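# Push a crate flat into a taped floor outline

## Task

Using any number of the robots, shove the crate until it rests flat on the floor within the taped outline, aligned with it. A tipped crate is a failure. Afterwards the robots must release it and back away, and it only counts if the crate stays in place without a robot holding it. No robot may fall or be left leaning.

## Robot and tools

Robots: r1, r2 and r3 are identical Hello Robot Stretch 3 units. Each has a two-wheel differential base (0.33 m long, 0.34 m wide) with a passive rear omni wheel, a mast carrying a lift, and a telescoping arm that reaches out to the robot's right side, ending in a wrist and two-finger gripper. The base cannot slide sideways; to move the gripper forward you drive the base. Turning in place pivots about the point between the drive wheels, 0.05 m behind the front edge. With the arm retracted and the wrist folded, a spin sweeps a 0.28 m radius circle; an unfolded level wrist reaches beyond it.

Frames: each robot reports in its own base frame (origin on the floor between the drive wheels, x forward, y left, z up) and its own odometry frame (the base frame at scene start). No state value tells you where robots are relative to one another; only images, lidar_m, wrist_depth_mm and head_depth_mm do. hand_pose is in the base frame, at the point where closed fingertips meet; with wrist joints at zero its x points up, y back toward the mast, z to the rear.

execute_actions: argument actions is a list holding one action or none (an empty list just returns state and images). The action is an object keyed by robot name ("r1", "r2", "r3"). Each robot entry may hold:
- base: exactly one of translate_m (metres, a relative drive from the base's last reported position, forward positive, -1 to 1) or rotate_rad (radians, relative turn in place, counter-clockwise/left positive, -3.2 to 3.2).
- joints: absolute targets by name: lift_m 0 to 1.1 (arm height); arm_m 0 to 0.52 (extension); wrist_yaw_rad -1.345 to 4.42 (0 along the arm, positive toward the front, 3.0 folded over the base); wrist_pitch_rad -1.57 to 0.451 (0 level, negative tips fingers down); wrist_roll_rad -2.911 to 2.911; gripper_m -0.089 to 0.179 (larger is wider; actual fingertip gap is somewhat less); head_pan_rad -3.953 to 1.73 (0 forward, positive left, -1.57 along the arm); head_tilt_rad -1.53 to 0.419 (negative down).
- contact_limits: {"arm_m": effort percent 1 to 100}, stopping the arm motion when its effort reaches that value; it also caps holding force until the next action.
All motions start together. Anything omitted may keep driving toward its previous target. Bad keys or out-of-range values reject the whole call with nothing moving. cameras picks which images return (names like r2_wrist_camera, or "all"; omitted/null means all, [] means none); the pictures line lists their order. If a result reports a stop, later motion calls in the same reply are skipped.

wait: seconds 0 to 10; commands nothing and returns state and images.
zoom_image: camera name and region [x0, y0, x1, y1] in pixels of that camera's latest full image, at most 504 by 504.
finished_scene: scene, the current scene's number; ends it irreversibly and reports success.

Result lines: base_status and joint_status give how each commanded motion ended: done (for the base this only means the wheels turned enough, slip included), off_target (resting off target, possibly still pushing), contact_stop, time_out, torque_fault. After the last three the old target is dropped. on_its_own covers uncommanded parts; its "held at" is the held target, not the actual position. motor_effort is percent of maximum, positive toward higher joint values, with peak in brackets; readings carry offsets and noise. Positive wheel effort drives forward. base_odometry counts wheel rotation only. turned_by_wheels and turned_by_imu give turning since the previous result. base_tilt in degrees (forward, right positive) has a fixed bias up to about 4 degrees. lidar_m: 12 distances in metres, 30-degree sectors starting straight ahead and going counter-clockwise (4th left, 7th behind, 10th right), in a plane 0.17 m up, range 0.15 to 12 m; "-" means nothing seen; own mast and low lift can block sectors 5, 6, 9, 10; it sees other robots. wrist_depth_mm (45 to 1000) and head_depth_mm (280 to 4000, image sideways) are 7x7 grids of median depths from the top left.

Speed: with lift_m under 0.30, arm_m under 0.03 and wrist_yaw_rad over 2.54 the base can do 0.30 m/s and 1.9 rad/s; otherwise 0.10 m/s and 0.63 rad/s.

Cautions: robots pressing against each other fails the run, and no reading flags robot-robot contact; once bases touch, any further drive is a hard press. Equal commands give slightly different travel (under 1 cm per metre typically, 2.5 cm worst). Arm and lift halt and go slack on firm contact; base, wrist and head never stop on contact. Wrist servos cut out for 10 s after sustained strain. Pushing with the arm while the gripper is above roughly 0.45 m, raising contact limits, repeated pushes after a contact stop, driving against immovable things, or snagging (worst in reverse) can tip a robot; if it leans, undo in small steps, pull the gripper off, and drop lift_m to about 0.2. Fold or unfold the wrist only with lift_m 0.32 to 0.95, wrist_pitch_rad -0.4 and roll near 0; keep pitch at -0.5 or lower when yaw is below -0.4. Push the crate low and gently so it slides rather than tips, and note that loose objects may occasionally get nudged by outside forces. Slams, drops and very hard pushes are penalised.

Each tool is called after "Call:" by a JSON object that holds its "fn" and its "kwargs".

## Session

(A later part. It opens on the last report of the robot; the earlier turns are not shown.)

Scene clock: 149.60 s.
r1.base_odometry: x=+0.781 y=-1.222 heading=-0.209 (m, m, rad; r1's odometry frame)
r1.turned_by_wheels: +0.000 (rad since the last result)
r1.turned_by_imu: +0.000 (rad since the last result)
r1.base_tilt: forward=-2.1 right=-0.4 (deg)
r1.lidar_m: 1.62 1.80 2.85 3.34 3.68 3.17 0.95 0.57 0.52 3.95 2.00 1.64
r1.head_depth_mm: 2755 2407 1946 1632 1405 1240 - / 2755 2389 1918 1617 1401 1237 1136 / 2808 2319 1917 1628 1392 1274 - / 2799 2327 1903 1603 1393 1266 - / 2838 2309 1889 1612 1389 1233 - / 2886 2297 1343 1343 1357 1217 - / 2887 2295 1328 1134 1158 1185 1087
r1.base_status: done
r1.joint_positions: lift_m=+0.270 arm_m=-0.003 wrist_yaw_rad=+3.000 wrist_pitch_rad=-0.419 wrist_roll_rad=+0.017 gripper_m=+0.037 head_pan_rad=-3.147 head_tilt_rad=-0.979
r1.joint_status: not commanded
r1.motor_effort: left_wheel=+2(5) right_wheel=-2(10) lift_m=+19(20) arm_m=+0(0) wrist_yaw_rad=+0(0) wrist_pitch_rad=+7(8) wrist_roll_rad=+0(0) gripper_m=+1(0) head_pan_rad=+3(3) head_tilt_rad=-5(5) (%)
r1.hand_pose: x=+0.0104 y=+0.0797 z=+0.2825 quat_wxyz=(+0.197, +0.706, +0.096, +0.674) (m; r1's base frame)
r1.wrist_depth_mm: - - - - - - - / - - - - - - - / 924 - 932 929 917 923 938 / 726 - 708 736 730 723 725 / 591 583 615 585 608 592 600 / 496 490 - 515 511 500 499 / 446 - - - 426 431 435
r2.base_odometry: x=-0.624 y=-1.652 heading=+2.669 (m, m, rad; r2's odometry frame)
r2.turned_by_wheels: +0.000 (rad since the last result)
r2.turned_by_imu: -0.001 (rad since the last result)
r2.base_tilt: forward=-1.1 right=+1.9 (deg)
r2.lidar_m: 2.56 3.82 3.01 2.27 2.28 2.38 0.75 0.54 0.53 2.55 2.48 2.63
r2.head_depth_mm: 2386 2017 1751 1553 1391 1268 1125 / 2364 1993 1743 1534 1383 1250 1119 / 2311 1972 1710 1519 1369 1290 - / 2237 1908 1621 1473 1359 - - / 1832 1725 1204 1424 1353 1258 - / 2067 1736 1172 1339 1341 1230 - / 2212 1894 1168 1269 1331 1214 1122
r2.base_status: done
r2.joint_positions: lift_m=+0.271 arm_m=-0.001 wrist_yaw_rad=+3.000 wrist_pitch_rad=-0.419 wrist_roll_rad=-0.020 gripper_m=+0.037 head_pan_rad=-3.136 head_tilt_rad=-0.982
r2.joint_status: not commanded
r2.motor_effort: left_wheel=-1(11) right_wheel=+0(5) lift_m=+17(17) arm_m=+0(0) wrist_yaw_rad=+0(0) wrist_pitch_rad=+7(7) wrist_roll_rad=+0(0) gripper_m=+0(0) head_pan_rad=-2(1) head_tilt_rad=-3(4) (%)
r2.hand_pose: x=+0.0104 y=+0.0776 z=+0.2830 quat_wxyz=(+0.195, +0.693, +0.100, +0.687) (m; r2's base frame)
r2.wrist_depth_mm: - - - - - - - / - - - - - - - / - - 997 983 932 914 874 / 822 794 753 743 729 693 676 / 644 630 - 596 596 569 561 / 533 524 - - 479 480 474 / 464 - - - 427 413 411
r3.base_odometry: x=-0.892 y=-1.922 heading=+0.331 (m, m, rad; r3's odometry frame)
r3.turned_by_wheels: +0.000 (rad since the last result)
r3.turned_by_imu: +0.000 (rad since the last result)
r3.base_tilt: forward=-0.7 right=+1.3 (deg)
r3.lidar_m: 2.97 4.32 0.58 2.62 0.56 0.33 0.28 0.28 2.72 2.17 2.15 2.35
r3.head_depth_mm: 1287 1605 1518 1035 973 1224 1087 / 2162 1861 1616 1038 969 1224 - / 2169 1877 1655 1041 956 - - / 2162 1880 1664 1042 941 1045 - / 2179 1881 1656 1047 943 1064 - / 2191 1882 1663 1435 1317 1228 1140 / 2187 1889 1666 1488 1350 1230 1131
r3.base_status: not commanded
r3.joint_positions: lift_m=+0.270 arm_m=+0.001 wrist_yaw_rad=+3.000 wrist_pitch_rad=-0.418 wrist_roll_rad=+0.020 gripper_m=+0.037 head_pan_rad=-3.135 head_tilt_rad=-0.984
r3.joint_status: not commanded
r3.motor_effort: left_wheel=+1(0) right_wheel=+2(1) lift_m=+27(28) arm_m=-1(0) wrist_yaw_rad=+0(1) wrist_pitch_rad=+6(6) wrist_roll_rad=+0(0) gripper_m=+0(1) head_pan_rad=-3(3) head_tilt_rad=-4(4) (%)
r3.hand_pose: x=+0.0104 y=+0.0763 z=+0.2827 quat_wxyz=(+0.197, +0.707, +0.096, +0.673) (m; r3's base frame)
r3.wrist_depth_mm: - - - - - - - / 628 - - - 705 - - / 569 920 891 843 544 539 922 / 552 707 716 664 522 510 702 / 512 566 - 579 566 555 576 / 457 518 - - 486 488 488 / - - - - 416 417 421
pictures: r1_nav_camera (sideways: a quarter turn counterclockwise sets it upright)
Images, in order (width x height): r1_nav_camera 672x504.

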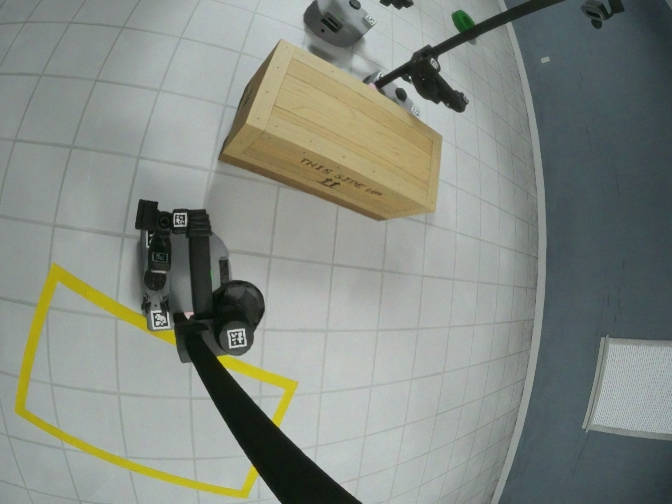

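Call:
{"fn": "execute_actions", "kwargs": {"actions": [{"r1":{"base":{"translate_m":-0.08}}}], "cameras": []}}

Call:
{"fn": "execute_actions", "kwargs": {"actions": [{"r1":{"base":{"rotate_rad":1.01}}}], "cameras": []}}

Call:
{"fn": "execute_actions", "kwargs": {"actions": [{"r1":{"base":{"translate_m":-0.205}}}], "cameras": []}}

Call:
{"fn": "execute_actions", "kwargs": {"actions": [{"r1":{"base":{"translate_m":-0.14}},"r3":{"base":{"translate_m":-0.16}}}], "cameras": ["r1_nav_camera","r3_nav_camera"]}}

Scene clock: 156.87 s.
r1.base_odometry: x=+0.703 y=-1.206 heading=-0.209 (m, m, rad; r1's odometry frame)
r1.turned_by_wheels: +0.000 (rad since the last result)
r1.turned_by_imu: +0.001 (rad since the last result)
r1.base_tilt: forward=-1.9 right=-0.4 (deg)
r1.lidar_m: 1.71 1.89 2.98 3.37 3.71 3.10 0.91 0.54 0.48 4.11 2.10 1.72
r1.head_depth_mm: 2665 2391 1943 1624 1410 1246 - / 2735 2365 1935 1629 1404 1228 1142 / 2732 2340 1926 1602 1396 1268 - / 2754 2316 1910 1609 1404 1268 - / 2793 2320 1899 1598 1383 1230 - / 2805 2290 1894 1281 1341 1229 - / 2871 2301 1889 1120 1098 1174 1091
r1.base_status: done
r1.joint_positions: lift_m=+0.270 arm_m=-0.003 wrist_yaw_rad=+3.000 wrist_pitch_rad=-0.419 wrist_roll_rad=+0.017 gripper_m=+0.037 head_pan_rad=-3.147 head_tilt_rad=-0.979
r1.joint_status: not commanded
r1.motor_effort: left_wheel=+2(5) right_wheel=-2(8) lift_m=+19(19) arm_m=+0(0) wrist_yaw_rad=+0(0) wrist_pitch_rad=+7(7) wrist_roll_rad=+0(0) gripper_m=+0(1) head_pan_rad=+2(3) head_tilt_rad=-4(5) (%)
r1.hand_pose: x=+0.0104 y=+0.0797 z=+0.2825 quat_wxyz=(+0.197, +0.706, +0.096, +0.674) (m; r1's base frame)
r1.wrist_depth_mm: - - - - - - - / - - - - - - - / 922 - 913 924 912 918 929 / 716 - 716 717 726 714 705 / 570 584 612 594 605 590 590 / 495 503 - 510 515 500 504 / 439 - - - 419 438 430
r2.base_odometry: x=-0.624 y=-1.652 heading=+2.669 (m, m, rad; r2's odometry frame)
r2.turned_by_wheels: +0.000 (rad since the last result)
r2.turned_by_imu: -0.001 (rad since the last result)
r2.base_tilt: forward=-1.1 right=+1.9 (deg)
r2.lidar_m: 2.56 3.83 3.00 2.28 2.28 2.38 0.75 0.54 0.53 2.55 2.49 2.64
r2.head_depth_mm: 2372 2016 1754 1551 1394 1267 1123 / 2329 2001 1726 1540 1386 1254 1119 / 2315 1966 1717 1522 1372 1290 - / 2269 1928 1621 1469 1368 - - / 2102 1681 1204 1430 1351 1258 - / 1809 1682 1179 1333 1340 1236 - / 2160 1872 1165 1266 1332 1211 1116
r2.base_status: not commanded
r2.joint_positions: lift_m=+0.271 arm_m=-0.001 wrist_yaw_rad=+3.000 wrist_pitch_rad=-0.419 wrist_roll_rad=-0.020 gripper_m=+0.037 head_pan_rad=-3.136 head_tilt_rad=-0.982
r2.joint_status: not commanded
r2.motor_effort: left_wheel=-1(1) right_wheel=+0(0) lift_m=+17(17) arm_m=+0(0) wrist_yaw_rad=+0(0) wrist_pitch_rad=+7(7) wrist_roll_rad=+0(0) gripper_m=+0(1) head_pan_rad=-2(2) head_tilt_rad=-3(3) (%)
r2.hand_pose: x=+0.0104 y=+0.0776 z=+0.2830 quat_wxyz=(+0.195, +0.693, +0.100, +0.687) (m; r2's base frame)
r2.wrist_depth_mm: - - - - - - - / - - - - - - - / - - - 979 935 889 854 / 828 794 766 732 718 692 679 / 652 638 - 599 601 565 560 / 537 529 - - 480 487 470 / 468 - - - 420 416 411
r3.base_odometry: x=-0.892 y=-1.922 heading=+0.331 (m, m, rad; r3's odometry frame)
r3.turned_by_wheels: +0.000 (rad since the last result)
r3.turned_by_imu: +0.000 (rad since the last result)
r3.base_tilt: forward=-0.7 right=+1.3 (deg)
r3.lidar_m: 2.97 4.31 0.58 2.61 0.56 0.33 0.28 0.28 2.72 2.17 2.16 2.34
r3.head_depth_mm: 1285 1573 1497 1034 972 1217 1094 / 2051 1803 1575 1040 966 1221 - / 2132 1864 1650 1038 953 - - / 2175 1884 1659 1043 945 1036 - / 2156 1880 1661 1045 943 1064 - / 2185 1874 1666 1442 1296 1231 1130 / 2191 1897 1672 1493 1346 1226 1135
r3.base_status: not commanded
r3.joint_positions: lift_m=+0.270 arm_m=+0.001 wrist_yaw_rad=+3.000 wrist_pitch_rad=-0.418 wrist_roll_rad=+0.020 gripper_m=+0.037 head_pan_rad=-3.135 head_tilt_rad=-0.984
r3.joint_status: not commanded
r3.motor_effort: left_wheel=+0(0) right_wheel=+2(1) lift_m=+28(28) arm_m=+0(0) wrist_yaw_rad=+0(0) wrist_pitch_rad=+6(6) wrist_roll_rad=+0(0) gripper_m=+0(0) head_pan_rad=-3(3) head_tilt_rad=-3(4) (%)
r3.hand_pose: x=+0.0104 y=+0.0763 z=+0.2827 quat_wxyz=(+0.197, +0.707, +0.096, +0.673) (m; r3's base frame)
r3.wrist_depth_mm: - - - - - - - / 623 - - - 699 - - / 575 924 898 853 547 545 929 / 541 706 693 650 513 512 698 / 516 580 - 583 559 552 578 / 462 521 - - 482 485 489 / - - - - 423 429 420
pictures: none
No camera images: the call's "cameras" was empty. Leave "cameras" out to get every camera's image.

Scene clock: 158.77 s.
r1.base_odometry: x=+0.703 y=-1.206 heading=+0.801 (m, m, rad; r1's odometry frame)
r1.turned_by_wheels: +1.010 (rad since the last result)
r1.turned_by_imu: +1.013 (rad since the last result)
r1.base_tilt: forward=-1.9 right=-0.4 (deg)
r1.lidar_m: 2.82 3.37 3.68 3.11 0.97 0.56 0.48 4.53 2.16 1.73 1.71 1.85
r1.head_depth_mm: 3130 2358 1381 1152 1331 1234 - / 2760 2231 1297 1137 1293 1231 1136 / 3049 2338 1869 1138 1199 1275 - / 3003 2194 1804 1133 1107 1272 - / 2976 1740 1771 1127 1162 1243 - / 2873 2261 1879 1582 1374 1218 - / 3014 2295 1865 1595 1383 1211 1092
r1.base_status: done
r1.joint_positions: lift_m=+0.270 arm_m=-0.003 wrist_yaw_rad=+3.000 wrist_pitch_rad=-0.419 wrist_roll_rad=+0.017 gripper_m=+0.037 head_pan_rad=-3.146 head_tilt_rad=-0.979
r1.joint_status: not commanded
r1.motor_effort: left_wheel=+0(5) right_wheel=+3(10) lift_m=+20(19) arm_m=+0(0) wrist_yaw_rad=-1(0) wrist_pitch_rad=+7(8) wrist_roll_rad=+0(0) gripper_m=+1(1) head_pan_rad=+3(3) head_tilt_rad=-5(4) (%)
r1.hand_pose: x=+0.0104 y=+0.0797 z=+0.2825 quat_wxyz=(+0.197, +0.706, +0.096, +0.674) (m; r1's base frame)
r1.wrist_depth_mm: - - - - - - - / - - - - - - - / 878 - 929 924 938 922 928 / 709 - 707 719 726 731 725 / 589 584 611 596 614 594 584 / 497 494 - 513 515 504 508 / 439 - - - 423 435 432
r2.base_odometry: x=-0.624 y=-1.652 heading=+2.669 (m, m, rad; r2's odometry frame)
r2.turned_by_wheels: +0.000 (rad since the last result)
r2.turned_by_imu: +0.000 (rad since the last result)
r2.base_tilt: forward=-1.1 right=+1.8 (deg)
r2.lidar_m: 2.56 3.81 3.01 2.28 2.28 2.39 0.75 0.54 0.53 2.54 2.48 2.62
r2.head_depth_mm: 2382 2006 1752 1548 1394 1270 1127 / 2359 1994 1754 1544 1373 1253 1122 / 2321 1961 1717 1527 1368 1296 - / 2219 1918 1612 1468 1358 - - / 1677 1682 1206 1428 1352 1261 - / 1436 1677 1180 1334 1341 1235 - / 2207 1894 1166 1269 1330 1215 1119
r2.base_status: not commanded
r2.joint_positions: lift_m=+0.271 arm_m=-0.001 wrist_yaw_rad=+3.000 wrist_pitch_rad=-0.419 wrist_roll_rad=-0.020 gripper_m=+0.037 head_pan_rad=-3.136 head_tilt_rad=-0.982
r2.joint_status: not commanded
r2.motor_effort: left_wheel=-1(1) right_wheel=+1(0) lift_m=+17(17) arm_m=+0(0) wrist_yaw_rad=-1(0) wrist_pitch_rad=+7(7) wrist_roll_rad=+0(0) gripper_m=+0(0) head_pan_rad=-2(2) head_tilt_rad=-3(3) (%)
r2.hand_pose: x=+0.0104 y=+0.0776 z=+0.2830 quat_wxyz=(+0.195, +0.693, +0.100, +0.687) (m; r2's base frame)
r2.wrist_depth_mm: - - - - - - - / - - - - - - - / - - - 969 979 878 886 / 825 811 767 742 708 690 679 / 643 622 - 604 598 570 554 / 538 526 - - 482 487 472 / 461 - - - 426 418 410
r3.base_odometry: x=-0.892 y=-1.922 heading=+0.331 (m, m, rad; r3's odometry frame)
r3.turned_by_wheels: +0.000 (rad since the last result)
r3.turned_by_imu: +0.000 (rad since the last result)
r3.base_tilt: forward=-0.7 right=+1.2 (deg)
r3.lidar_m: 2.97 4.33 0.58 2.62 0.56 0.33 0.28 0.28 2.72 2.18 2.15 2.34
r3.head_depth_mm: 1220 1539 1489 1037 971 1214 1098 / 2151 1863 1596 1042 965 1226 - / 2144 1864 1640 1042 956 - - / 2168 1890 1661 1042 945 1038 - / 2187 1880 1659 1048 945 1061 - / 2182 1886 1668 1446 1304 1231 1138 / 2184 1901 1665 1496 1341 1228 1130
r3.base_status: not commanded
r3.joint_positions: lift_m=+0.270 arm_m=+0.001 wrist_yaw_rad=+3.000 wrist_pitch_rad=-0.418 wrist_roll_rad=+0.020 gripper_m=+0.037 head_pan_rad=-3.135 head_tilt_rad=-0.984
r3.joint_status: not commanded
r3.motor_effort: left_wheel=+0(0) right_wheel=+1(2) lift_m=+28(28) arm_m=+0(1) wrist_yaw_rad=+0(0) wrist_pitch_rad=+6(6) wrist_roll_rad=+0(0) gripper_m=-1(1) head_pan_rad=-4(4) head_tilt_rad=-3(4) (%)
r3.hand_pose: x=+0.0104 y=+0.0763 z=+0.2827 quat_wxyz=(+0.197, +0.707, +0.096, +0.673) (m; r3's base frame)
r3.wrist_depth_mm: - - - - - - - / 637 - - - 701 - - / 577 929 912 850 549 548 905 / 536 691 709 697 519 508 704 / 503 581 - 565 552 556 579 / 475 515 - - 489 475 482 / - - - - 419 422 425
pictures: none
No camera images: the call's "cameras" was empty. Leave "cameras" out to get every camera's image.

Scene clock: 161.13 s.
r1.base_odometry: x=+0.560 y=-1.353 heading=+0.801 (m, m, rad; r1's odometry frame)
r1.turned_by_wheels: +0.000 (rad since the last result)
r1.turned_by_imu: +0.000 (rad since the last result)
r1.base_tilt: forward=-1.9 right=-0.3 (deg)
r1.lidar_m: 2.94 3.55 3.79 3.02 0.56 0.32 0.28 0.28 2.27 1.81 1.79 1.93
r1.head_depth_mm: 2832 2388 1564 1146 1009 1209 - / 3052 2217 1170 1134 983 1191 1139 / 3031 2355 1919 1138 977 967 - / 3032 2139 1771 1613 980 907 - / 2958 1419 1660 1608 973 915 - / 2777 2204 1885 1588 1351 1223 - / 2957 2280 1867 1587 1379 1213 1089
r1.base_status: done
r1.joint_positions: lift_m=+0.270 arm_m=-0.003 wrist_yaw_rad=+3.000 wrist_pitch_rad=-0.419 wrist_roll_rad=+0.017 gripper_m=+0.037 head_pan_rad=-3.146 head_tilt_rad=-0.979
r1.joint_status: not commanded
r1.motor_effort: left_wheel=-1(9) right_wheel=+3(7) lift_m=+19(19) arm_m=+0(1) wrist_yaw_rad=+0(0) wrist_pitch_rad=+7(7) wrist_roll_rad=+0(0) gripper_m=+0(1) head_pan_rad=+2(2) head_tilt_rad=-5(5) (%)
r1.hand_pose: x=+0.0104 y=+0.0797 z=+0.2825 quat_wxyz=(+0.197, +0.706, +0.096, +0.674) (m; r1's base frame)
r1.wrist_depth_mm: - - - - - - - / - - - - - - - / 859 - 918 928 911 935 936 / 685 - 719 713 718 727 714 / 580 578 599 597 606 591 583 / 490 498 - 510 508 500 502 / 441 - - - 418 435 436
r2.base_odometry: x=-0.624 y=-1.652 heading=+2.669 (m, m, rad; r2's odometry frame)
r2.turned_by_wheels: +0.000 (rad since the last result)
r2.turned_by_imu: +0.000 (rad since the last result)
r2.base_tilt: forward=-1.1 right=+1.9 (deg)
r2.lidar_m: 2.56 3.81 3.01 2.28 2.28 2.39 0.74 0.54 0.53 2.54 2.48 2.63
r2.head_depth_mm: 2371 2020 1746 1543 1392 1278 1120 / 2335 1988 1750 1547 1382 1249 1120 / 2296 1969 1725 1519 1367 1297 - / 2302 1946 1633 1480 1363 - - / 2243 1529 1207 1440 1346 1260 - / 1309 1316 1176 1343 1334 1247 - / 2168 1893 1164 1268 1332 1209 1120
r2.base_status: not commanded
r2.joint_positions: lift_m=+0.271 arm_m=-0.001 wrist_yaw_rad=+3.000 wrist_pitch_rad=-0.419 wrist_roll_rad=-0.020 gripper_m=+0.037 head_pan_rad=-3.136 head_tilt_rad=-0.982
r2.joint_status: not commanded
r2.motor_effort: left_wheel=-1(1) right_wheel=+0(1) lift_m=+17(17) arm_m=+0(0) wrist_yaw_rad=+0(0) wrist_pitch_rad=+7(7) wrist_roll_rad=+0(0) gripper_m=-1(1) head_pan_rad=-2(2) head_tilt_rad=-2(3) (%)
r2.hand_pose: x=+0.0104 y=+0.0776 z=+0.2830 quat_wxyz=(+0.195, +0.693, +0.100, +0.687) (m; r2's base frame)
r2.wrist_depth_mm: - - - - - - - / - - - - - - - / - - - 979 951 907 881 / 825 809 776 745 722 704 667 / 648 640 - 596 603 570 557 / 532 527 - - 478 481 467 / 458 - - - 425 414 411
r3.base_odometry: x=-0.892 y=-1.922 heading=+0.331 (m, m, rad; r3's odometry frame)
r3.turned_by_wheels: +0.000 (rad since the last result)
r3.turned_by_imu: +0.000 (rad since the last result)
r3.base_tilt: forward=-0.7 right=+1.2 (deg)
r3.lidar_m: 2.96 4.34 0.58 2.62 0.56 0.33 0.28 0.28 2.73 2.18 2.16 2.34
r3.head_depth_mm: 2125 1115 1420 1042 970 1213 1093 / 2146 1869 1586 1035 966 1230 - / 2177 1879 1658 1041 953 - - / 2144 1871 1656 1042 947 1044 - / 2192 1889 1652 1046 948 1063 - / 2186 1873 1668 1446 1308 1225 1131 / 2213 1887 1655 1490 1345 1217 1132
r3.base_status: not commanded
r3.joint_positions: lift_m=+0.270 arm_m=+0.001 wrist_yaw_rad=+3.000 wrist_pitch_rad=-0.418 wrist_roll_rad=+0.020 gripper_m=+0.037 head_pan_rad=-3.135 head_tilt_rad=-0.984
r3.joint_status: not commanded
r3.motor_effort: left_wheel=+0(0) right_wheel=+2(1) lift_m=+28(27) arm_m=+0(1) wrist_yaw_rad=+0(0) wrist_pitch_rad=+6(6) wrist_roll_rad=+0(0) gripper_m=-1(1) head_pan_rad=-3(4) head_tilt_rad=-3(4) (%)
r3.hand_pose: x=+0.0104 y=+0.0763 z=+0.2827 quat_wxyz=(+0.197, +0.707, +0.096, +0.673) (m; r3's base frame)
r3.wrist_depth_mm: - - - - - - - / 624 - - - 702 - - / 576 905 923 845 543 541 915 / 545 703 695 656 516 506 700 / 507 569 - 575 545 552 581 / 468 521 - - 482 486 490 / - - - - 421 421 425
pictures: none
No camera images: the call's "cameras" was empty. Leave "cameras" out to get every camera's image.

Scene clock: 163.43 s.
r1.base_odometry: x=+0.463 y=-1.453 heading=+0.802 (m, m, rad; r1's odometry frame)
r1.turned_by_wheels: +0.001 (rad since the last result)
r1.turned_by_imu: +0.162 (rad since the last result)
r1.base_tilt: forward=-1.8 right=-0.3 (deg)
r1.lidar_m: 3.67 3.67 3.36 0.66 0.34 0.28 0.28 0.30 2.07 1.82 1.82 2.15
r1.head_depth_mm: 3068 2361 1927 1315 988 887 - / 3076 2362 1900 1632 984 898 1144 / 3042 2331 1669 1579 978 892 - / 2882 1352 1616 1588 980 899 - / 2968 2337 1907 1596 1336 1063 - / 2974 2288 1879 1584 1381 1216 - / 2909 2282 1874 1576 1383 1216 1085
r1.base_status: translate_m off_target (by the wheels' count: -0.1397 of -0.1400)
r1.joint_positions: lift_m=+0.270 arm_m=-0.003 wrist_yaw_rad=+3.000 wrist_pitch_rad=-0.419 wrist_roll_rad=+0.017 gripper_m=+0.037 head_pan_rad=-3.146 head_tilt_rad=-0.980
r1.joint_status: not commanded
r1.on_its_own: right_wheel is at rest, and its effort (-59) is outside its rest range (-18 to +18)
r1.motor_effort: left_wheel=-15(40) right_wheel=-59(82) lift_m=+19(20) arm_m=+0(0) wrist_yaw_rad=-1(2) wrist_pitch_rad=+7(8) wrist_roll_rad=+0(0) gripper_m=-1(1) head_pan_rad=+2(3) head_tilt_rad=-5(4) (%)
r1.hand_pose: x=+0.0103 y=+0.0798 z=+0.2826 quat_wxyz=(+0.197, +0.706, +0.096, +0.674) (m; r1's base frame)
r1.wrist_depth_mm: 335 - - - - - - / 340 - - - - - - / 345 - 921 934 925 943 938 / 355 - 716 726 733 712 729 / 357 453 599 585 613 588 582 / 358 469 - 520 513 497 502 / 330 - - - 422 432 432
r2.base_odometry: x=-0.624 y=-1.652 heading=+2.669 (m, m, rad; r2's odometry frame)
r2.turned_by_wheels: +0.000 (rad since the last result)
r2.turned_by_imu: +0.000 (rad since the last result)
r2.base_tilt: forward=-1.2 right=+1.9 (deg)
r2.lidar_m: 2.55 3.82 3.01 2.28 2.29 2.38 0.66 0.60 0.60 2.55 2.49 2.62
r2.head_depth_mm: 2374 2004 1749 1542 1380 1272 1126 / 2321 1991 1746 1547 1376 1252 1116 / 2306 1980 1722 1525 1382 1290 - / 2247 1925 1641 1479 1360 - - / 2249 1618 1193 1231 1352 1263 - / 2187 1264 1176 1224 1343 1235 - / 2208 1886 1169 1213 1327 1215 1124
r2.base_status: not commanded
r2.joint_positions: lift_m=+0.271 arm_m=-0.001 wrist_yaw_rad=+3.000 wrist_pitch_rad=-0.419 wrist_roll_rad=-0.020 gripper_m=+0.037 head_pan_rad=-3.136 head_tilt_rad=-0.982
r2.joint_status: not commanded
r2.motor_effort: left_wheel=-1(1) right_wheel=+0(1) lift_m=+17(17) arm_m=+0(0) wrist_yaw_rad=+0(0) wrist_pitch_rad=+7(7) wrist_roll_rad=+0(0) gripper_m=-1(1) head_pan_rad=-2(2) head_tilt_rad=-3(3) (%)
r2.hand_pose: x=+0.0104 y=+0.0776 z=+0.2830 quat_wxyz=(+0.195, +0.693, +0.100, +0.687) (m; r2's base frame)
r2.wrist_depth_mm: - - - - - - - / - - - - - - - / - - - 959 944 906 872 / 811 787 752 734 718 695 684 / 657 628 - 598 594 567 555 / 544 529 - - 481 487 472 / 466 - - - 424 422 408
r3.base_odometry: x=-1.043 y=-1.974 heading=+0.331 (m, m, rad; r3's odometry frame)
r3.turned_by_wheels: -0.001 (rad since the last result)
r3.turned_by_imu: +0.229 (rad since the last result)
r3.base_tilt: forward=-0.7 right=+1.2 (deg)
r3.lidar_m: 3.00 0.61 0.70 0.56 0.32 0.27 0.27 0.31 2.39 2.17 2.19 2.69
r3.head_depth_mm: 2143 1860 1650 1038 936 897 1091 / 2168 1876 1651 1035 939 - - / 2167 1860 1653 1042 945 - - / 2171 1873 1665 1044 944 1073 - / 2164 1877 1656 1475 969 1232 - / 2175 1888 1659 1485 1353 1221 1135 / 2201 1891 1672 1497 1345 1224 1130
r3.base_status: translate_m off_target (by the wheels' count: -0.1595 of -0.1600)
r3.joint_positions: lift_m=+0.270 arm_m=+0.001 wrist_yaw_rad=+3.000 wrist_pitch_rad=-0.418 wrist_roll_rad=+0.020 gripper_m=+0.037 head_pan_rad=-3.135 head_tilt_rad=-0.984
r3.joint_status: not commanded
r3.on_its_own: left_wheel is at rest, and its effort (-63) is outside its rest range (-18 to +18); right_wheel is at rest, and its effort (-70) is outside its rest range (-18 to +18)
r3.motor_effort: left_wheel=-63(85) right_wheel=-70(93) lift_m=+28(28) arm_m=+0(0) wrist_yaw_rad=-1(1) wrist_pitch_rad=+6(7) wrist_roll_rad=+0(0) gripper_m=-1(1) head_pan_rad=-3(3) head_tilt_rad=-4(5) (%)
r3.hand_pose: x=+0.0103 y=+0.0764 z=+0.2828 quat_wxyz=(+0.196, +0.707, +0.096, +0.673) (m; r3's base frame)
r3.wrist_depth_mm: 293 - - - - - - / 296 351 - - - - - / 299 364 860 894 875 550 535 / 298 389 707 703 648 465 437 / 305 421 - 579 579 520 456 / 302 403 - - 486 486 484 / - - - - 423 423 420
pictures: r1_nav_camera (sideways: a quarter turn counterclockwise sets it upright), r3_nav_camera (sideways: a quarter turn counterclockwise sets it upright)
Images, in order (width x height): r1_nav_camera 672x504, r3_nav_camera 672x504.

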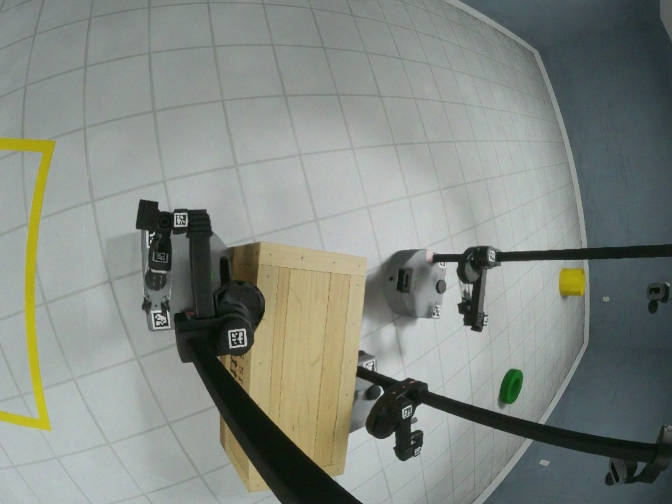

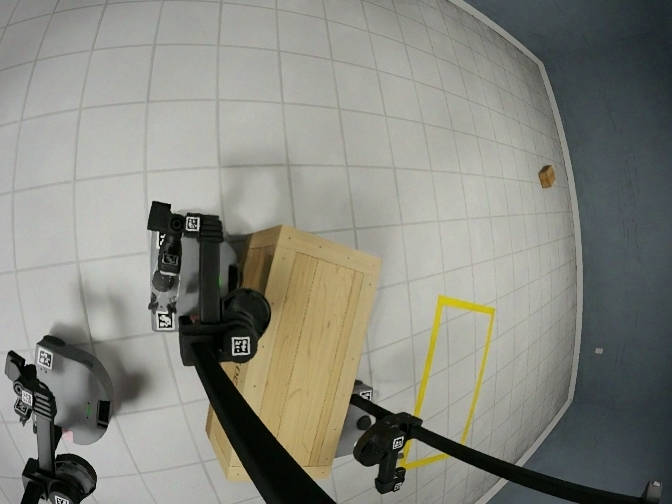

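Call:
{"fn": "execute_actions", "kwargs": {"actions": [{"r1":{"base":{"translate_m":-0.06}},"r3":{"base":{"translate_m":-0.06}}}], "cameras": []}}

Call:
{"fn": "execute_actions", "kwargs": {"actions": [{"r1":{"base":{"translate_m":0.1}},"r3":{"base":{"translate_m":0.05}}}], "cameras": ["r2_nav_camera","r3_nav_camera"]}}

Scene clock: 167.53 s.
r1.base_odometry: x=+0.422 y=-1.496 heading=+0.802 (m, m, rad; r1's odometry frame)
r1.turned_by_wheels: +0.000 (rad since the last result)
r1.turned_by_imu: +0.030 (rad since the last result)
r1.base_tilt: forward=-1.9 right=-0.3 (deg)
r1.lidar_m: 3.70 3.74 3.33 0.48 0.30 0.27 0.27 0.33 2.06 1.83 1.84 2.20
r1.head_depth_mm: 3082 2373 1913 1628 989 865 - / 3019 2385 1871 1620 982 883 - / 3067 2350 1578 1534 982 896 - / 2750 2201 1574 1548 978 908 - / 3022 2302 1883 1611 1390 1170 - / 2978 2316 1869 1585 1381 1216 - / 2934 2299 1869 1580 1371 1207 1082
r1.base_status: translate_m off_target (by the wheels' count: -0.0596 of -0.0600)
r1.joint_positions: lift_m=+0.270 arm_m=-0.003 wrist_yaw_rad=+3.000 wrist_pitch_rad=-0.419 wrist_roll_rad=+0.017 gripper_m=+0.037 head_pan_rad=-3.146 head_tilt_rad=-0.981
r1.joint_status: not commanded
r1.on_its_own: left_wheel is at rest, and its effort (-24) is outside its rest range (-18 to +18); right_wheel is at rest, and its effort (-61) is outside its rest range (-18 to +18)
r1.motor_effort: left_wheel=-24(36) right_wheel=-61(83) lift_m=+20(20) arm_m=+0(0) wrist_yaw_rad=-1(1) wrist_pitch_rad=+7(7) wrist_roll_rad=+0(0) gripper_m=+0(1) head_pan_rad=+3(2) head_tilt_rad=-4(5) (%)
r1.hand_pose: x=+0.0104 y=+0.0798 z=+0.2826 quat_wxyz=(+0.197, +0.706, +0.096, +0.674) (m; r1's base frame)
r1.wrist_depth_mm: 276 - 636 - - - - / 285 - 637 - - - - / 299 - 675 931 900 933 937 / 305 - 706 718 721 727 735 / 311 380 614 592 606 581 592 / 316 404 - 510 515 497 503 / 301 - - - 420 433 434
r2.base_odometry: x=-0.624 y=-1.652 heading=+2.669 (m, m, rad; r2's odometry frame)
r2.turned_by_wheels: +0.000 (rad since the last result)
r2.turned_by_imu: -0.001 (rad since the last result)
r2.base_tilt: forward=-1.1 right=+1.7 (deg)
r2.lidar_m: 2.56 3.82 3.03 2.28 2.28 2.38 0.59 0.63 0.62 2.55 2.49 2.63
r2.head_depth_mm: 2389 1999 1760 1547 1394 1271 1125 / 2362 1984 1743 1538 1384 1250 1119 / 2316 1973 1714 1533 1371 1286 - / 2328 1905 1621 1494 1366 - - / 2259 1283 1186 1110 1341 1264 - / 2131 1226 1176 1131 1336 1230 - / 2220 1882 1167 1164 1334 1206 1119
r2.base_status: not commanded
r2.joint_positions: lift_m=+0.271 arm_m=-0.001 wrist_yaw_rad=+3.000 wrist_pitch_rad=-0.419 wrist_roll_rad=-0.020 gripper_m=+0.037 head_pan_rad=-3.136 head_tilt_rad=-0.982
r2.joint_status: not commanded
r2.motor_effort: left_wheel=-1(1) right_wheel=+0(0) lift_m=+17(17) arm_m=+0(0) wrist_yaw_rad=+0(0) wrist_pitch_rad=+7(8) wrist_roll_rad=+0(0) gripper_m=-1(1) head_pan_rad=-2(2) head_tilt_rad=-3(3) (%)
r2.hand_pose: x=+0.0104 y=+0.0776 z=+0.2830 quat_wxyz=(+0.195, +0.693, +0.100, +0.687) (m; r2's base frame)
r2.wrist_depth_mm: - - - - - - - / - - - - - - - / - - - 995 948 917 866 / 820 799 770 743 716 698 690 / 651 635 - 601 603 565 552 / 536 533 - - 482 479 471 / 463 - - - 423 418 410
r3.base_odometry: x=-1.099 y=-1.994 heading=+0.331 (m, m, rad; r3's odometry frame)
r3.turned_by_wheels: +0.000 (rad since the last result)
r3.turned_by_imu: +0.069 (rad since the last result)
r3.base_tilt: forward=-0.7 right=+1.3 (deg)
r3.lidar_m: 3.02 0.63 0.72 0.40 0.28 0.27 0.27 0.36 2.32 2.17 2.21 2.84
r3.head_depth_mm: 2150 1864 1631 1038 939 880 1087 / 2150 1865 1651 1036 940 - - / 2177 1878 1638 1035 942 - - / 2175 1876 1662 1041 957 1216 - / 2162 1898 1664 1484 1161 1241 - / 2168 1895 1665 1489 1350 1226 1135 / 2191 1889 1662 1496 1350 1225 1129
r3.base_status: translate_m off_target (by the wheels' count: -0.0595 of -0.0600)
r3.joint_positions: lift_m=+0.270 arm_m=+0.001 wrist_yaw_rad=+3.000 wrist_pitch_rad=-0.418 wrist_roll_rad=+0.020 gripper_m=+0.037 head_pan_rad=-3.135 head_tilt_rad=-0.984
r3.joint_status: not commanded
r3.on_its_own: left_wheel is at rest, and its effort (-57) is outside its rest range (-18 to +18); right_wheel is at rest, and its effort (-79) is outside its rest range (-18 to +18)
r3.motor_effort: left_wheel=-57(72) right_wheel=-79(87) lift_m=+28(28) arm_m=+0(0) wrist_yaw_rad=-1(1) wrist_pitch_rad=+6(6) wrist_roll_rad=+0(0) gripper_m=+0(0) head_pan_rad=-3(3) head_tilt_rad=-4(4) (%)
r3.hand_pose: x=+0.0103 y=+0.0764 z=+0.2828 quat_wxyz=(+0.196, +0.707, +0.096, +0.673) (m; r3's base frame)
r3.wrist_depth_mm: 247 - 457 - - - - / 252 288 491 - - - - / 261 311 535 856 908 588 543 / 273 334 593 711 723 489 433 / 282 357 - 571 611 532 456 / 287 355 - - 483 479 483 / - - - - 413 424 419
pictures: none
No camera images: the call's "cameras" was empty. Leave "cameras" out to get every camera's image.

Scene clock: 169.60 s.
r1.base_odometry: x=+0.491 y=-1.424 heading=+0.802 (m, m, rad; r1's odometry frame)
r1.turned_by_wheels: +0.000 (rad since the last result)
r1.turned_by_imu: +0.000 (rad since the last result)
r1.base_tilt: forward=-1.9 right=-0.4 (deg)
r1.lidar_m: 3.63 3.64 3.34 0.64 0.41 0.37 0.37 3.33 2.03 1.81 1.82 2.17
r1.head_depth_mm: 3070 2349 1924 1356 988 916 - / 3032 2375 1914 1614 982 984 - / 3011 2360 1664 1131 982 996 - / 2773 1379 1660 1151 979 1116 - / 2945 2323 1868 1621 1314 1225 - / 2970 2321 1887 1602 1375 1216 - / 2908 2256 1881 1582 1374 1207 1086
r1.base_status: done
r1.joint_positions: lift_m=+0.270 arm_m=-0.003 wrist_yaw_rad=+3.000 wrist_pitch_rad=-0.419 wrist_roll_rad=+0.017 gripper_m=+0.037 head_pan_rad=-3.146 head_tilt_rad=-0.981
r1.joint_status: not commanded
r1.motor_effort: left_wheel=-1(20) right_wheel=+2(51) lift_m=+20(20) arm_m=+0(1) wrist_yaw_rad=-1(0) wrist_pitch_rad=+7(7) wrist_roll_rad=+0(0) gripper_m=+0(1) head_pan_rad=+3(2) head_tilt_rad=-4(4) (%)
r1.hand_pose: x=+0.0104 y=+0.0798 z=+0.2826 quat_wxyz=(+0.197, +0.706, +0.096, +0.674) (m; r1's base frame)
r1.wrist_depth_mm: 366 - - - - - - / 382 - - - - - - / 396 - 937 939 940 937 935 / 409 - 713 728 728 717 743 / 415 508 609 586 620 591 597 / 423 500 - 517 510 501 496 / 397 - - - 421 440 426
r2.base_odometry: x=-0.624 y=-1.652 heading=+2.669 (m, m, rad; r2's odometry frame)
r2.turned_by_wheels: +0.000 (rad since the last result)
r2.turned_by_imu: +0.000 (rad since the last result)
r2.base_tilt: forward=-1.1 right=+1.8 (deg)
r2.lidar_m: 2.55 3.83 3.01 2.28 2.28 2.38 0.59 0.59 0.58 2.55 2.49 2.63
r2.head_depth_mm: 2401 2016 1751 1552 1383 1283 1123 / 2349 1983 1740 1538 1382 1256 1122 / 2325 1985 1735 1521 1369 1301 - / 2276 1955 1644 1484 1360 - - / 2254 1623 1188 1105 1356 1266 - / 1297 1469 1178 1136 1341 1242 - / 2212 1898 1159 1169 1335 1205 1121
r2.base_status: not commanded
r2.joint_positions: lift_m=+0.271 arm_m=-0.001 wrist_yaw_rad=+3.000 wrist_pitch_rad=-0.419 wrist_roll_rad=-0.020 gripper_m=+0.037 head_pan_rad=-3.136 head_tilt_rad=-0.982
r2.joint_status: not commanded
r2.motor_effort: left_wheel=-1(1) right_wheel=+1(0) lift_m=+17(17) arm_m=+0(0) wrist_yaw_rad=+0(0) wrist_pitch_rad=+7(7) wrist_roll_rad=+0(0) gripper_m=+0(0) head_pan_rad=-1(2) head_tilt_rad=-3(3) (%)
r2.hand_pose: x=+0.0104 y=+0.0776 z=+0.2830 quat_wxyz=(+0.195, +0.693, +0.100, +0.687) (m; r2's base frame)
r2.wrist_depth_mm: - - - - - - - / - - - - - - - / - - - 972 937 888 859 / 826 803 750 747 717 697 675 / 645 622 - 595 601 564 557 / 535 527 - - 479 483 473 / 466 - - - 423 415 415
r3.base_odometry: x=-1.052 y=-1.977 heading=+0.331 (m, m, rad; r3's odometry frame)
r3.turned_by_wheels: +0.000 (rad since the last result)
r3.turned_by_imu: +0.000 (rad since the last result)
r3.base_tilt: forward=-0.8 right=+1.3 (deg)
r3.lidar_m: 2.98 0.59 0.69 0.47 0.33 0.31 0.32 0.42 2.30 2.17 2.20 2.84
r3.head_depth_mm: 2156 1857 1648 1038 940 914 1094 / 2154 1866 1646 1043 941 - - / 2178 1861 1655 1040 952 - - / 2176 1872 1662 1041 987 1256 - / 2183 1878 1657 1490 1293 1241 - / 2181 1881 1656 1489 1349 1229 1136 / 2173 1898 1655 1476 1340 1232 1128
r3.base_status: done
r3.joint_positions: lift_m=+0.270 arm_m=+0.001 wrist_yaw_rad=+3.000 wrist_pitch_rad=-0.418 wrist_roll_rad=+0.020 gripper_m=+0.037 head_pan_rad=-3.135 head_tilt_rad=-0.984
r3.joint_status: not commanded
r3.motor_effort: left_wheel=+0(47) right_wheel=+1(66) lift_m=+28(28) arm_m=+0(0) wrist_yaw_rad=-1(1) wrist_pitch_rad=+6(6) wrist_roll_rad=+0(0) gripper_m=+0(0) head_pan_rad=-3(3) head_tilt_rad=-4(5) (%)
r3.hand_pose: x=+0.0103 y=+0.0764 z=+0.2828 quat_wxyz=(+0.196, +0.707, +0.096, +0.673) (m; r3's base frame)
r3.wrist_depth_mm: 284 - 528 - - - - / 289 337 579 - - - - / 299 357 619 900 843 545 554 / 307 394 672 700 646 467 424 / 319 414 - 573 572 488 436 / 325 408 - - 486 475 473 / - - - - 423 418 427
pictures: r2_nav_camera (sideways: a quarter turn counterclockwise sets it upright), r3_nav_camera (sideways: a quarter turn counterclockwise sets it upright)
Images, in order (width x height): r2_nav_camera 672x504, r3_nav_camera 672x504.

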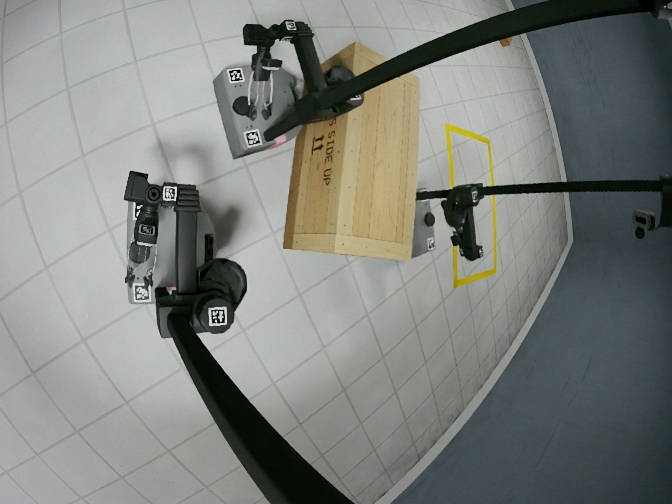

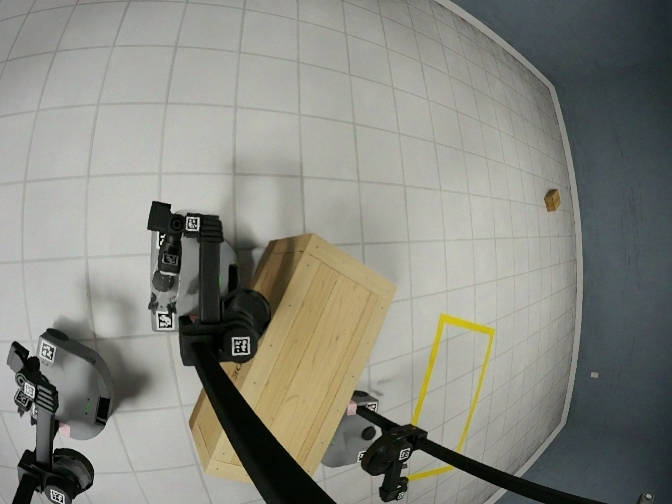

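Call:
{"fn": "execute_actions", "kwargs": {"actions": [{"r1":{"base":{"rotate_rad":-1.01}},"r3":{"base":{"rotate_rad":1.14}},"r2":{"base":{"rotate_rad":0.70}}}], "cameras": []}}

Call:
{"fn": "execute_actions", "kwargs": {"actions": [{"r1":{"base":{"translate_m":0.4}},"r3":{"base":{"translate_m":-0.22}},"r2":{"base":{"translate_m":-0.1}}}], "cameras": []}}

Call:
{"fn": "execute_actions", "kwargs": {"actions": [{"r1":{"base":{"translate_m":0.4}},"r3":{"base":{"rotate_rad":-1.6}},"r2":{"base":{"translate_m":-0.2}}}], "cameras": ["r2_nav_camera","r3_nav_camera"]}}

Scene clock: 179.50 s.
r1.base_odometry: x=+0.491 y=-1.424 heading=-0.208 (m, m, rad; r1's odometry frame)
r1.turned_by_wheels: -1.010 (rad since the last result)
r1.turned_by_imu: -1.011 (rad since the last result)
r1.base_tilt: forward=-2.0 right=-0.5 (deg)
r1.lidar_m: 1.82 2.24 3.61 3.63 3.26 0.61 0.40 0.37 0.37 3.12 1.99 1.81
r1.head_depth_mm: 2585 2372 1938 1624 1399 1239 - / 2674 2382 1919 1617 1397 1228 - / 2754 2334 1910 1128 1325 1264 - / 2776 2332 1918 1128 1079 1263 - / 2873 2301 1880 1124 990 1196 - / 2975 2290 1220 1115 973 1043 - / 2721 1280 1340 1449 963 893 1072
r1.base_status: done
r1.joint_positions: lift_m=+0.270 arm_m=-0.003 wrist_yaw_rad=+3.000 wrist_pitch_rad=-0.419 wrist_roll_rad=+0.017 gripper_m=+0.037 head_pan_rad=-3.146 head_tilt_rad=-0.981
r1.joint_status: not commanded
r1.motor_effort: left_wheel=+2(8) right_wheel=-2(5) lift_m=+20(19) arm_m=+0(1) wrist_yaw_rad=+0(0) wrist_pitch_rad=+7(7) wrist_roll_rad=+0(0) gripper_m=-1(1) head_pan_rad=+2(3) head_tilt_rad=-4(4) (%)
r1.hand_pose: x=+0.0104 y=+0.0798 z=+0.2826 quat_wxyz=(+0.197, +0.706, +0.096, +0.674) (m; r1's base frame)
r1.wrist_depth_mm: - - - - - - - / - - - - - - - / 941 - 923 929 946 929 933 / 714 - 722 737 723 725 725 / 582 581 610 599 618 593 600 / 488 496 - 515 517 501 502 / 436 - - - 421 432 431
r2.base_odometry: x=-0.624 y=-1.652 heading=-2.914 (m, m, rad; r2's odometry frame)
r2.turned_by_wheels: +0.700 (rad since the last result)
r2.turned_by_imu: +0.707 (rad since the last result)
r2.base_tilt: forward=-1.0 right=+1.7 (deg)
r2.lidar_m: 3.82 2.65 2.26 2.26 2.57 0.59 0.61 0.58 2.49 2.49 2.84 2.56
r2.head_depth_mm: 2363 2011 1234 1094 1349 1274 1122 / 2365 1993 1228 1106 1288 1247 1118 / 2326 1380 1205 1214 1351 1284 - / 2297 1371 1223 1434 1366 - - / 2250 1353 1289 1437 1341 1262 - / 738 902 1009 1264 1291 1235 - / 2205 1885 1024 1233 1240 1213 1117
r2.base_status: done
r2.joint_positions: lift_m=+0.271 arm_m=-0.001 wrist_yaw_rad=+3.000 wrist_pitch_rad=-0.419 wrist_roll_rad=-0.020 gripper_m=+0.037 head_pan_rad=-3.136 head_tilt_rad=-0.982
r2.joint_status: not commanded
r2.motor_effort: left_wheel=-2(13) right_wheel=+2(9) lift_m=+17(17) arm_m=+0(0) wrist_yaw_rad=+0(0) wrist_pitch_rad=+7(7) wrist_roll_rad=+0(0) gripper_m=-1(0) head_pan_rad=-2(2) head_tilt_rad=-3(3) (%)
r2.hand_pose: x=+0.0104 y=+0.0776 z=+0.2830 quat_wxyz=(+0.195, +0.693, +0.100, +0.687) (m; r2's base frame)
r2.wrist_depth_mm: - - - - - - - / - - - - - - - / - - 997 974 934 906 860 / 806 820 759 739 721 696 678 / 642 629 - 602 606 570 555 / 528 535 - - 478 489 469 / 462 - - - 419 416 405
r3.base_odometry: x=-1.052 y=-1.977 heading=+1.470 (m, m, rad; r3's odometry frame)
r3.turned_by_wheels: +1.140 (rad since the last result)
r3.turned_by_imu: +1.119 (rad since the last result)
r3.base_tilt: forward=-0.7 right=+1.3 (deg)
r3.lidar_m: 0.59 0.43 0.32 0.31 0.33 0.45 2.25 2.16 2.25 3.06 2.98 0.59
r3.head_depth_mm: 2153 1868 1635 1469 1333 1149 1074 / 2143 1875 1652 1474 1331 - - / 2156 1868 1654 1475 1342 - - / 2181 1876 1659 1481 1344 1247 - / 2184 1902 1649 1493 1343 1236 - / 2136 1875 1664 1494 1343 1226 1135 / 2062 1881 1670 1487 1336 1226 1132
r3.base_status: done
r3.joint_positions: lift_m=+0.270 arm_m=+0.001 wrist_yaw_rad=+3.000 wrist_pitch_rad=-0.418 wrist_roll_rad=+0.020 gripper_m=+0.037 head_pan_rad=-3.135 head_tilt_rad=-0.984
r3.joint_status: not commanded
r3.motor_effort: left_wheel=-1(7) right_wheel=+4(14) lift_m=+29(28) arm_m=+0(0) wrist_yaw_rad=+0(0) wrist_pitch_rad=+6(6) wrist_roll_rad=+0(0) gripper_m=-1(1) head_pan_rad=-3(3) head_tilt_rad=-4(5) (%)
r3.hand_pose: x=+0.0103 y=+0.0764 z=+0.2828 quat_wxyz=(+0.196, +0.707, +0.096, +0.673) (m; r3's base frame)
r3.wrist_depth_mm: 317 - 326 325 331 337 344 / 345 348 353 358 367 370 381 / 382 381 392 399 401 413 423 / 645 430 442 448 457 455 474 / 547 487 - 509 514 535 533 / 484 522 - - 480 487 482 / - - - - 424 415 420
pictures: none
No camera images: the call's "cameras" was empty. Leave "cameras" out to get every camera's image.

Scene clock: 182.63 s.
r1.base_odometry: x=+0.883 y=-1.507 heading=-0.208 (m, m, rad; r1's odometry frame)
r1.turned_by_wheels: +0.000 (rad since the last result)
r1.turned_by_imu: +0.002 (rad since the last result)
r1.base_tilt: forward=-1.9 right=-0.3 (deg)
r1.lidar_m: 1.45 1.78 3.48 3.50 3.68 3.34 0.74 0.68 4.23 2.46 1.59 1.44
r1.head_depth_mm: 2824 2355 1936 1628 1401 1233 - / 2918 2389 1916 1625 1412 1233 - / 2964 2362 1448 1568 1387 1271 - / 2969 2301 1335 1463 1388 1261 - / 2871 1640 1323 1262 1386 1245 - / 2985 2166 1327 1169 1329 1219 - / 2952 2278 1883 1117 1296 1216 1082
r1.base_status: done
r1.joint_positions: lift_m=+0.270 arm_m=-0.003 wrist_yaw_rad=+3.000 wrist_pitch_rad=-0.419 wrist_roll_rad=+0.017 gripper_m=+0.037 head_pan_rad=-3.146 head_tilt_rad=-0.981
r1.joint_status: not commanded
r1.motor_effort: left_wheel=+3(7) right_wheel=-2(7) lift_m=+20(19) arm_m=-1(0) wrist_yaw_rad=-1(1) wrist_pitch_rad=+7(7) wrist_roll_rad=+0(0) gripper_m=-1(0) head_pan_rad=+2(2) head_tilt_rad=-4(3) (%)
r1.hand_pose: x=+0.0104 y=+0.0798 z=+0.2826 quat_wxyz=(+0.197, +0.706, +0.096, +0.674) (m; r1's base frame)
r1.wrist_depth_mm: - - - - - - - / - - - - - - - / 900 - 933 908 918 949 948 / 712 - 729 721 734 728 733 / 585 588 593 596 608 580 600 / 499 502 - 514 516 499 507 / 445 - - - 423 427 436
r2.base_odometry: x=-0.527 y=-1.629 heading=-2.914 (m, m, rad; r2's odometry frame)
r2.turned_by_wheels: +0.000 (rad since the last result)
r2.turned_by_imu: -0.001 (rad since the last result)
r2.base_tilt: forward=-1.1 right=+1.9 (deg)
r2.lidar_m: 3.91 2.66 2.29 2.28 0.52 0.52 0.60 0.69 2.47 2.47 2.82 2.64
r2.head_depth_mm: 2362 2027 1748 1088 1020 1276 1122 / 2356 1993 1222 1078 1128 1255 1113 / 2308 1965 1213 1112 1313 1288 - / 2278 1366 1196 1260 1364 - - / 2260 1925 1227 1451 1343 1258 - / 2226 1896 1607 1445 1341 1241 - / 2206 1892 1198 1285 1320 1207 1120
r2.base_status: done
r2.joint_positions: lift_m=+0.271 arm_m=-0.001 wrist_yaw_rad=+3.000 wrist_pitch_rad=-0.419 wrist_roll_rad=-0.020 gripper_m=+0.037 head_pan_rad=-3.136 head_tilt_rad=-0.982
r2.joint_status: not commanded
r2.motor_effort: left_wheel=-3(16) right_wheel=+2(5) lift_m=+17(17) arm_m=+0(0) wrist_yaw_rad=+0(0) wrist_pitch_rad=+8(7) wrist_roll_rad=+0(0) gripper_m=+0(0) head_pan_rad=-2(2) head_tilt_rad=-3(3) (%)
r2.hand_pose: x=+0.0104 y=+0.0776 z=+0.2830 quat_wxyz=(+0.195, +0.693, +0.100, +0.687) (m; r2's base frame)
r2.wrist_depth_mm: - - - - - - - / - - - - - - - / - - 995 973 943 891 873 / 782 798 770 738 724 696 676 / 484 631 - 598 591 575 557 / 502 523 - - 480 484 472 / 464 - - - 423 418 409
r3.base_odometry: x=-1.074 y=-2.196 heading=+1.470 (m, m, rad; r3's odometry frame)
r3.turned_by_wheels: +0.000 (rad since the last result)
r3.turned_by_imu: -0.001 (rad since the last result)
r3.base_tilt: forward=-0.7 right=+1.3 (deg)
r3.lidar_m: 0.73 0.44 0.33 0.31 0.33 2.81 2.06 1.97 2.05 2.80 3.04 0.70
r3.head_depth_mm: 2151 1852 1642 1468 1340 1214 1081 / 2128 1857 1637 1483 1331 - - / 2157 1881 1649 1483 1334 - - / 2130 1870 1649 1481 1343 1258 - / 2086 1871 1649 1482 1339 1236 - / 2020 1882 1661 1479 1342 1228 1133 / 1935 1895 1668 1487 1347 1228 1133
r3.base_status: done
r3.joint_positions: lift_m=+0.270 arm_m=+0.001 wrist_yaw_rad=+3.000 wrist_pitch_rad=-0.418 wrist_roll_rad=+0.020 gripper_m=+0.037 head_pan_rad=-3.135 head_tilt_rad=-0.984
r3.joint_status: not commanded
r3.motor_effort: left_wheel=-1(9) right_wheel=+4(8) lift_m=+28(28) arm_m=-1(1) wrist_yaw_rad=-1(1) wrist_pitch_rad=+6(6) wrist_roll_rad=+0(0) gripper_m=+0(1) head_pan_rad=-3(4) head_tilt_rad=-4(3) (%)
r3.hand_pose: x=+0.0103 y=+0.0764 z=+0.2828 quat_wxyz=(+0.196, +0.707, +0.096, +0.673) (m; r3's base frame)
r3.wrist_depth_mm: - - 329 331 337 345 348 / - - 361 363 374 378 386 / 907 918 396 405 415 420 428 / 711 695 439 450 464 472 486 / 563 567 - 506 513 539 533 / 488 515 - - 484 480 489 / - - - - 417 422 417
pictures: none
No camera images: the call's "cameras" was empty. Leave "cameras" out to get every camera's image.

Scene clock: 185.77 s.
r1.base_odometry: x=+1.274 y=-1.589 heading=-0.207 (m, m, rad; r1's odometry frame)
r1.turned_by_wheels: +0.000 (rad since the last result)
r1.turned_by_imu: +0.002 (rad since the last result)
r1.base_tilt: forward=-1.9 right=-0.4 (deg)
r1.lidar_m: 1.07 1.31 2.60 3.35 4.09 3.71 1.09 1.04 5.46 1.83 1.17 1.06
r1.head_depth_mm: 3067 2373 1932 1618 1407 1241 - / 3052 2358 1931 1614 1393 1234 - / 3034 2333 1822 1613 1393 1270 - / 2968 1632 1688 1608 1391 1271 - / 2940 1618 1491 1605 1377 1245 - / 2875 1806 1397 1562 1374 1223 - / 2925 1923 1370 1547 1372 1213 1083
r1.base_status: done
r1.joint_positions: lift_m=+0.270 arm_m=-0.003 wrist_yaw_rad=+3.000 wrist_pitch_rad=-0.419 wrist_roll_rad=+0.017 gripper_m=+0.037 head_pan_rad=-3.146 head_tilt_rad=-0.981
r1.joint_status: not commanded
r1.motor_effort: left_wheel=+3(8) right_wheel=-2(6) lift_m=+19(20) arm_m=+0(0) wrist_yaw_rad=-1(0) wrist_pitch_rad=+7(7) wrist_roll_rad=+0(0) gripper_m=+1(1) head_pan_rad=+3(2) head_tilt_rad=-4(4) (%)
r1.hand_pose: x=+0.0104 y=+0.0798 z=+0.2826 quat_wxyz=(+0.197, +0.706, +0.096, +0.674) (m; r1's base frame)
r1.wrist_depth_mm: - - - - - - - / - - - - - - - / 923 - 930 907 927 936 935 / 713 - 713 722 708 717 720 / 600 590 610 594 613 592 597 / 491 499 - 514 517 496 500 / 443 - - - 425 432 431
r2.base_odometry: x=-0.332 y=-1.584 heading=-2.914 (m, m, rad; r2's odometry frame)
r2.turned_by_wheels: +0.000 (rad since the last result)
r2.turned_by_imu: -0.001 (rad since the last result)
r2.base_tilt: forward=-1.2 right=+1.9 (deg)
r2.lidar_m: 4.12 2.71 2.33 2.32 0.38 0.38 0.44 0.42 2.42 2.42 2.75 2.82
r2.head_depth_mm: 2355 2007 1750 1088 979 911 1120 / 2347 2009 1751 1081 968 1049 1116 / 2339 1987 1206 1071 1008 1148 - / 2273 1961 1192 1066 1216 - - / 2243 1925 1192 1104 1310 1260 - / 2269 1908 1679 882 1176 1230 - / 2200 1898 1655 826 1111 1189 1124
r2.base_status: done
r2.joint_positions: lift_m=+0.271 arm_m=-0.001 wrist_yaw_rad=+3.000 wrist_pitch_rad=-0.419 wrist_roll_rad=-0.020 gripper_m=+0.037 head_pan_rad=-3.136 head_tilt_rad=-0.982
r2.joint_status: not commanded
r2.motor_effort: left_wheel=-3(15) right_wheel=+1(4) lift_m=+17(17) arm_m=+0(0) wrist_yaw_rad=-1(0) wrist_pitch_rad=+7(7) wrist_roll_rad=+0(0) gripper_m=+0(0) head_pan_rad=-2(2) head_tilt_rad=-3(3) (%)
r2.hand_pose: x=+0.0104 y=+0.0776 z=+0.2830 quat_wxyz=(+0.195, +0.693, +0.100, +0.687) (m; r2's base frame)
r2.wrist_depth_mm: 324 - - - - - - / 319 - - - - - - / 335 379 - 944 934 915 855 / 343 407 758 742 722 696 676 / 361 437 - 602 604 571 562 / 374 459 - - 476 482 474 / 385 - - - 423 415 412
r3.base_odometry: x=-1.074 y=-2.196 heading=-0.129 (m, m, rad; r3's odometry frame)
r3.turned_by_wheels: -1.600 (rad since the last result)
r3.turned_by_imu: -1.569 (rad since the last result)
r3.base_tilt: forward=-0.8 right=+1.2 (deg)
r3.lidar_m: 2.74 3.04 4.03 0.53 0.45 0.33 0.32 0.33 2.87 2.06 1.98 2.04
r3.head_depth_mm: 2127 1867 1645 1037 947 1183 1078 / 2150 1857 1648 1039 952 - - / 2170 1870 1645 1041 952 - - / 2164 1886 1663 1041 960 1216 - / 2193 1878 1664 1485 1317 1246 - / 2182 1893 1666 1487 1341 1226 1135 / 2187 1899 1667 1482 1341 1228 1123
r3.base_status: done
r3.joint_positions: lift_m=+0.270 arm_m=+0.001 wrist_yaw_rad=+3.000 wrist_pitch_rad=-0.418 wrist_roll_rad=+0.020 gripper_m=+0.037 head_pan_rad=-3.135 head_tilt_rad=-0.984
r3.joint_status: not commanded
r3.motor_effort: left_wheel=+2(10) right_wheel=-2(9) lift_m=+29(28) arm_m=-1(1) wrist_yaw_rad=-1(1) wrist_pitch_rad=+6(6) wrist_roll_rad=+0(0) gripper_m=-1(0) head_pan_rad=-3(3) head_tilt_rad=-4(3) (%)
r3.hand_pose: x=+0.0103 y=+0.0764 z=+0.2828 quat_wxyz=(+0.196, +0.707, +0.096, +0.673) (m; r3's base frame)
r3.wrist_depth_mm: 436 - - - - - - / 430 579 651 - - - - / 423 551 540 538 626 907 907 / 419 589 468 463 649 706 701 / 417 549 - 520 594 573 573 / 404 512 - - 486 488 488 / - - - - 419 424 424
pictures: r2_nav_camera (sideways: a quarter turn counterclockwise sets it upright), r3_nav_camera (sideways: a quarter turn counterclockwise sets it upright)
Images, in order (width x height): r2_nav_camera 672x504, r3_nav_camera 672x504.

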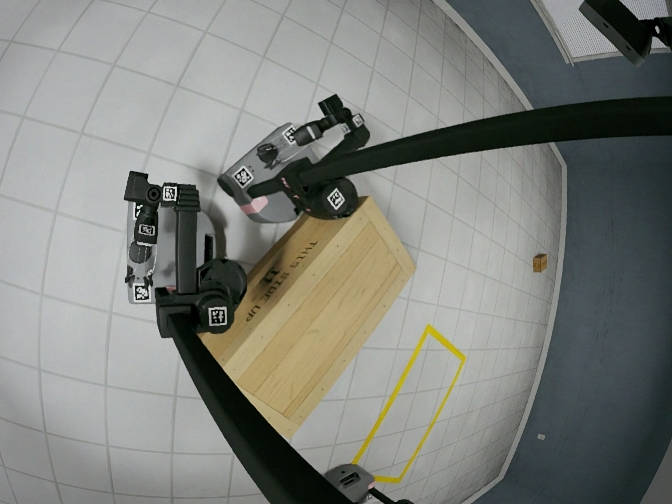

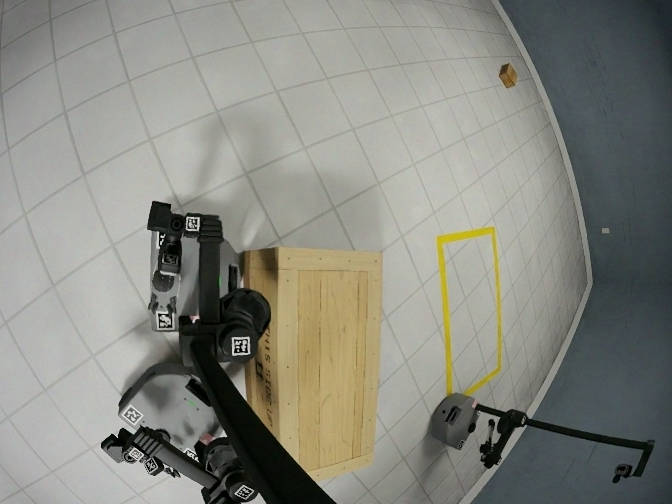

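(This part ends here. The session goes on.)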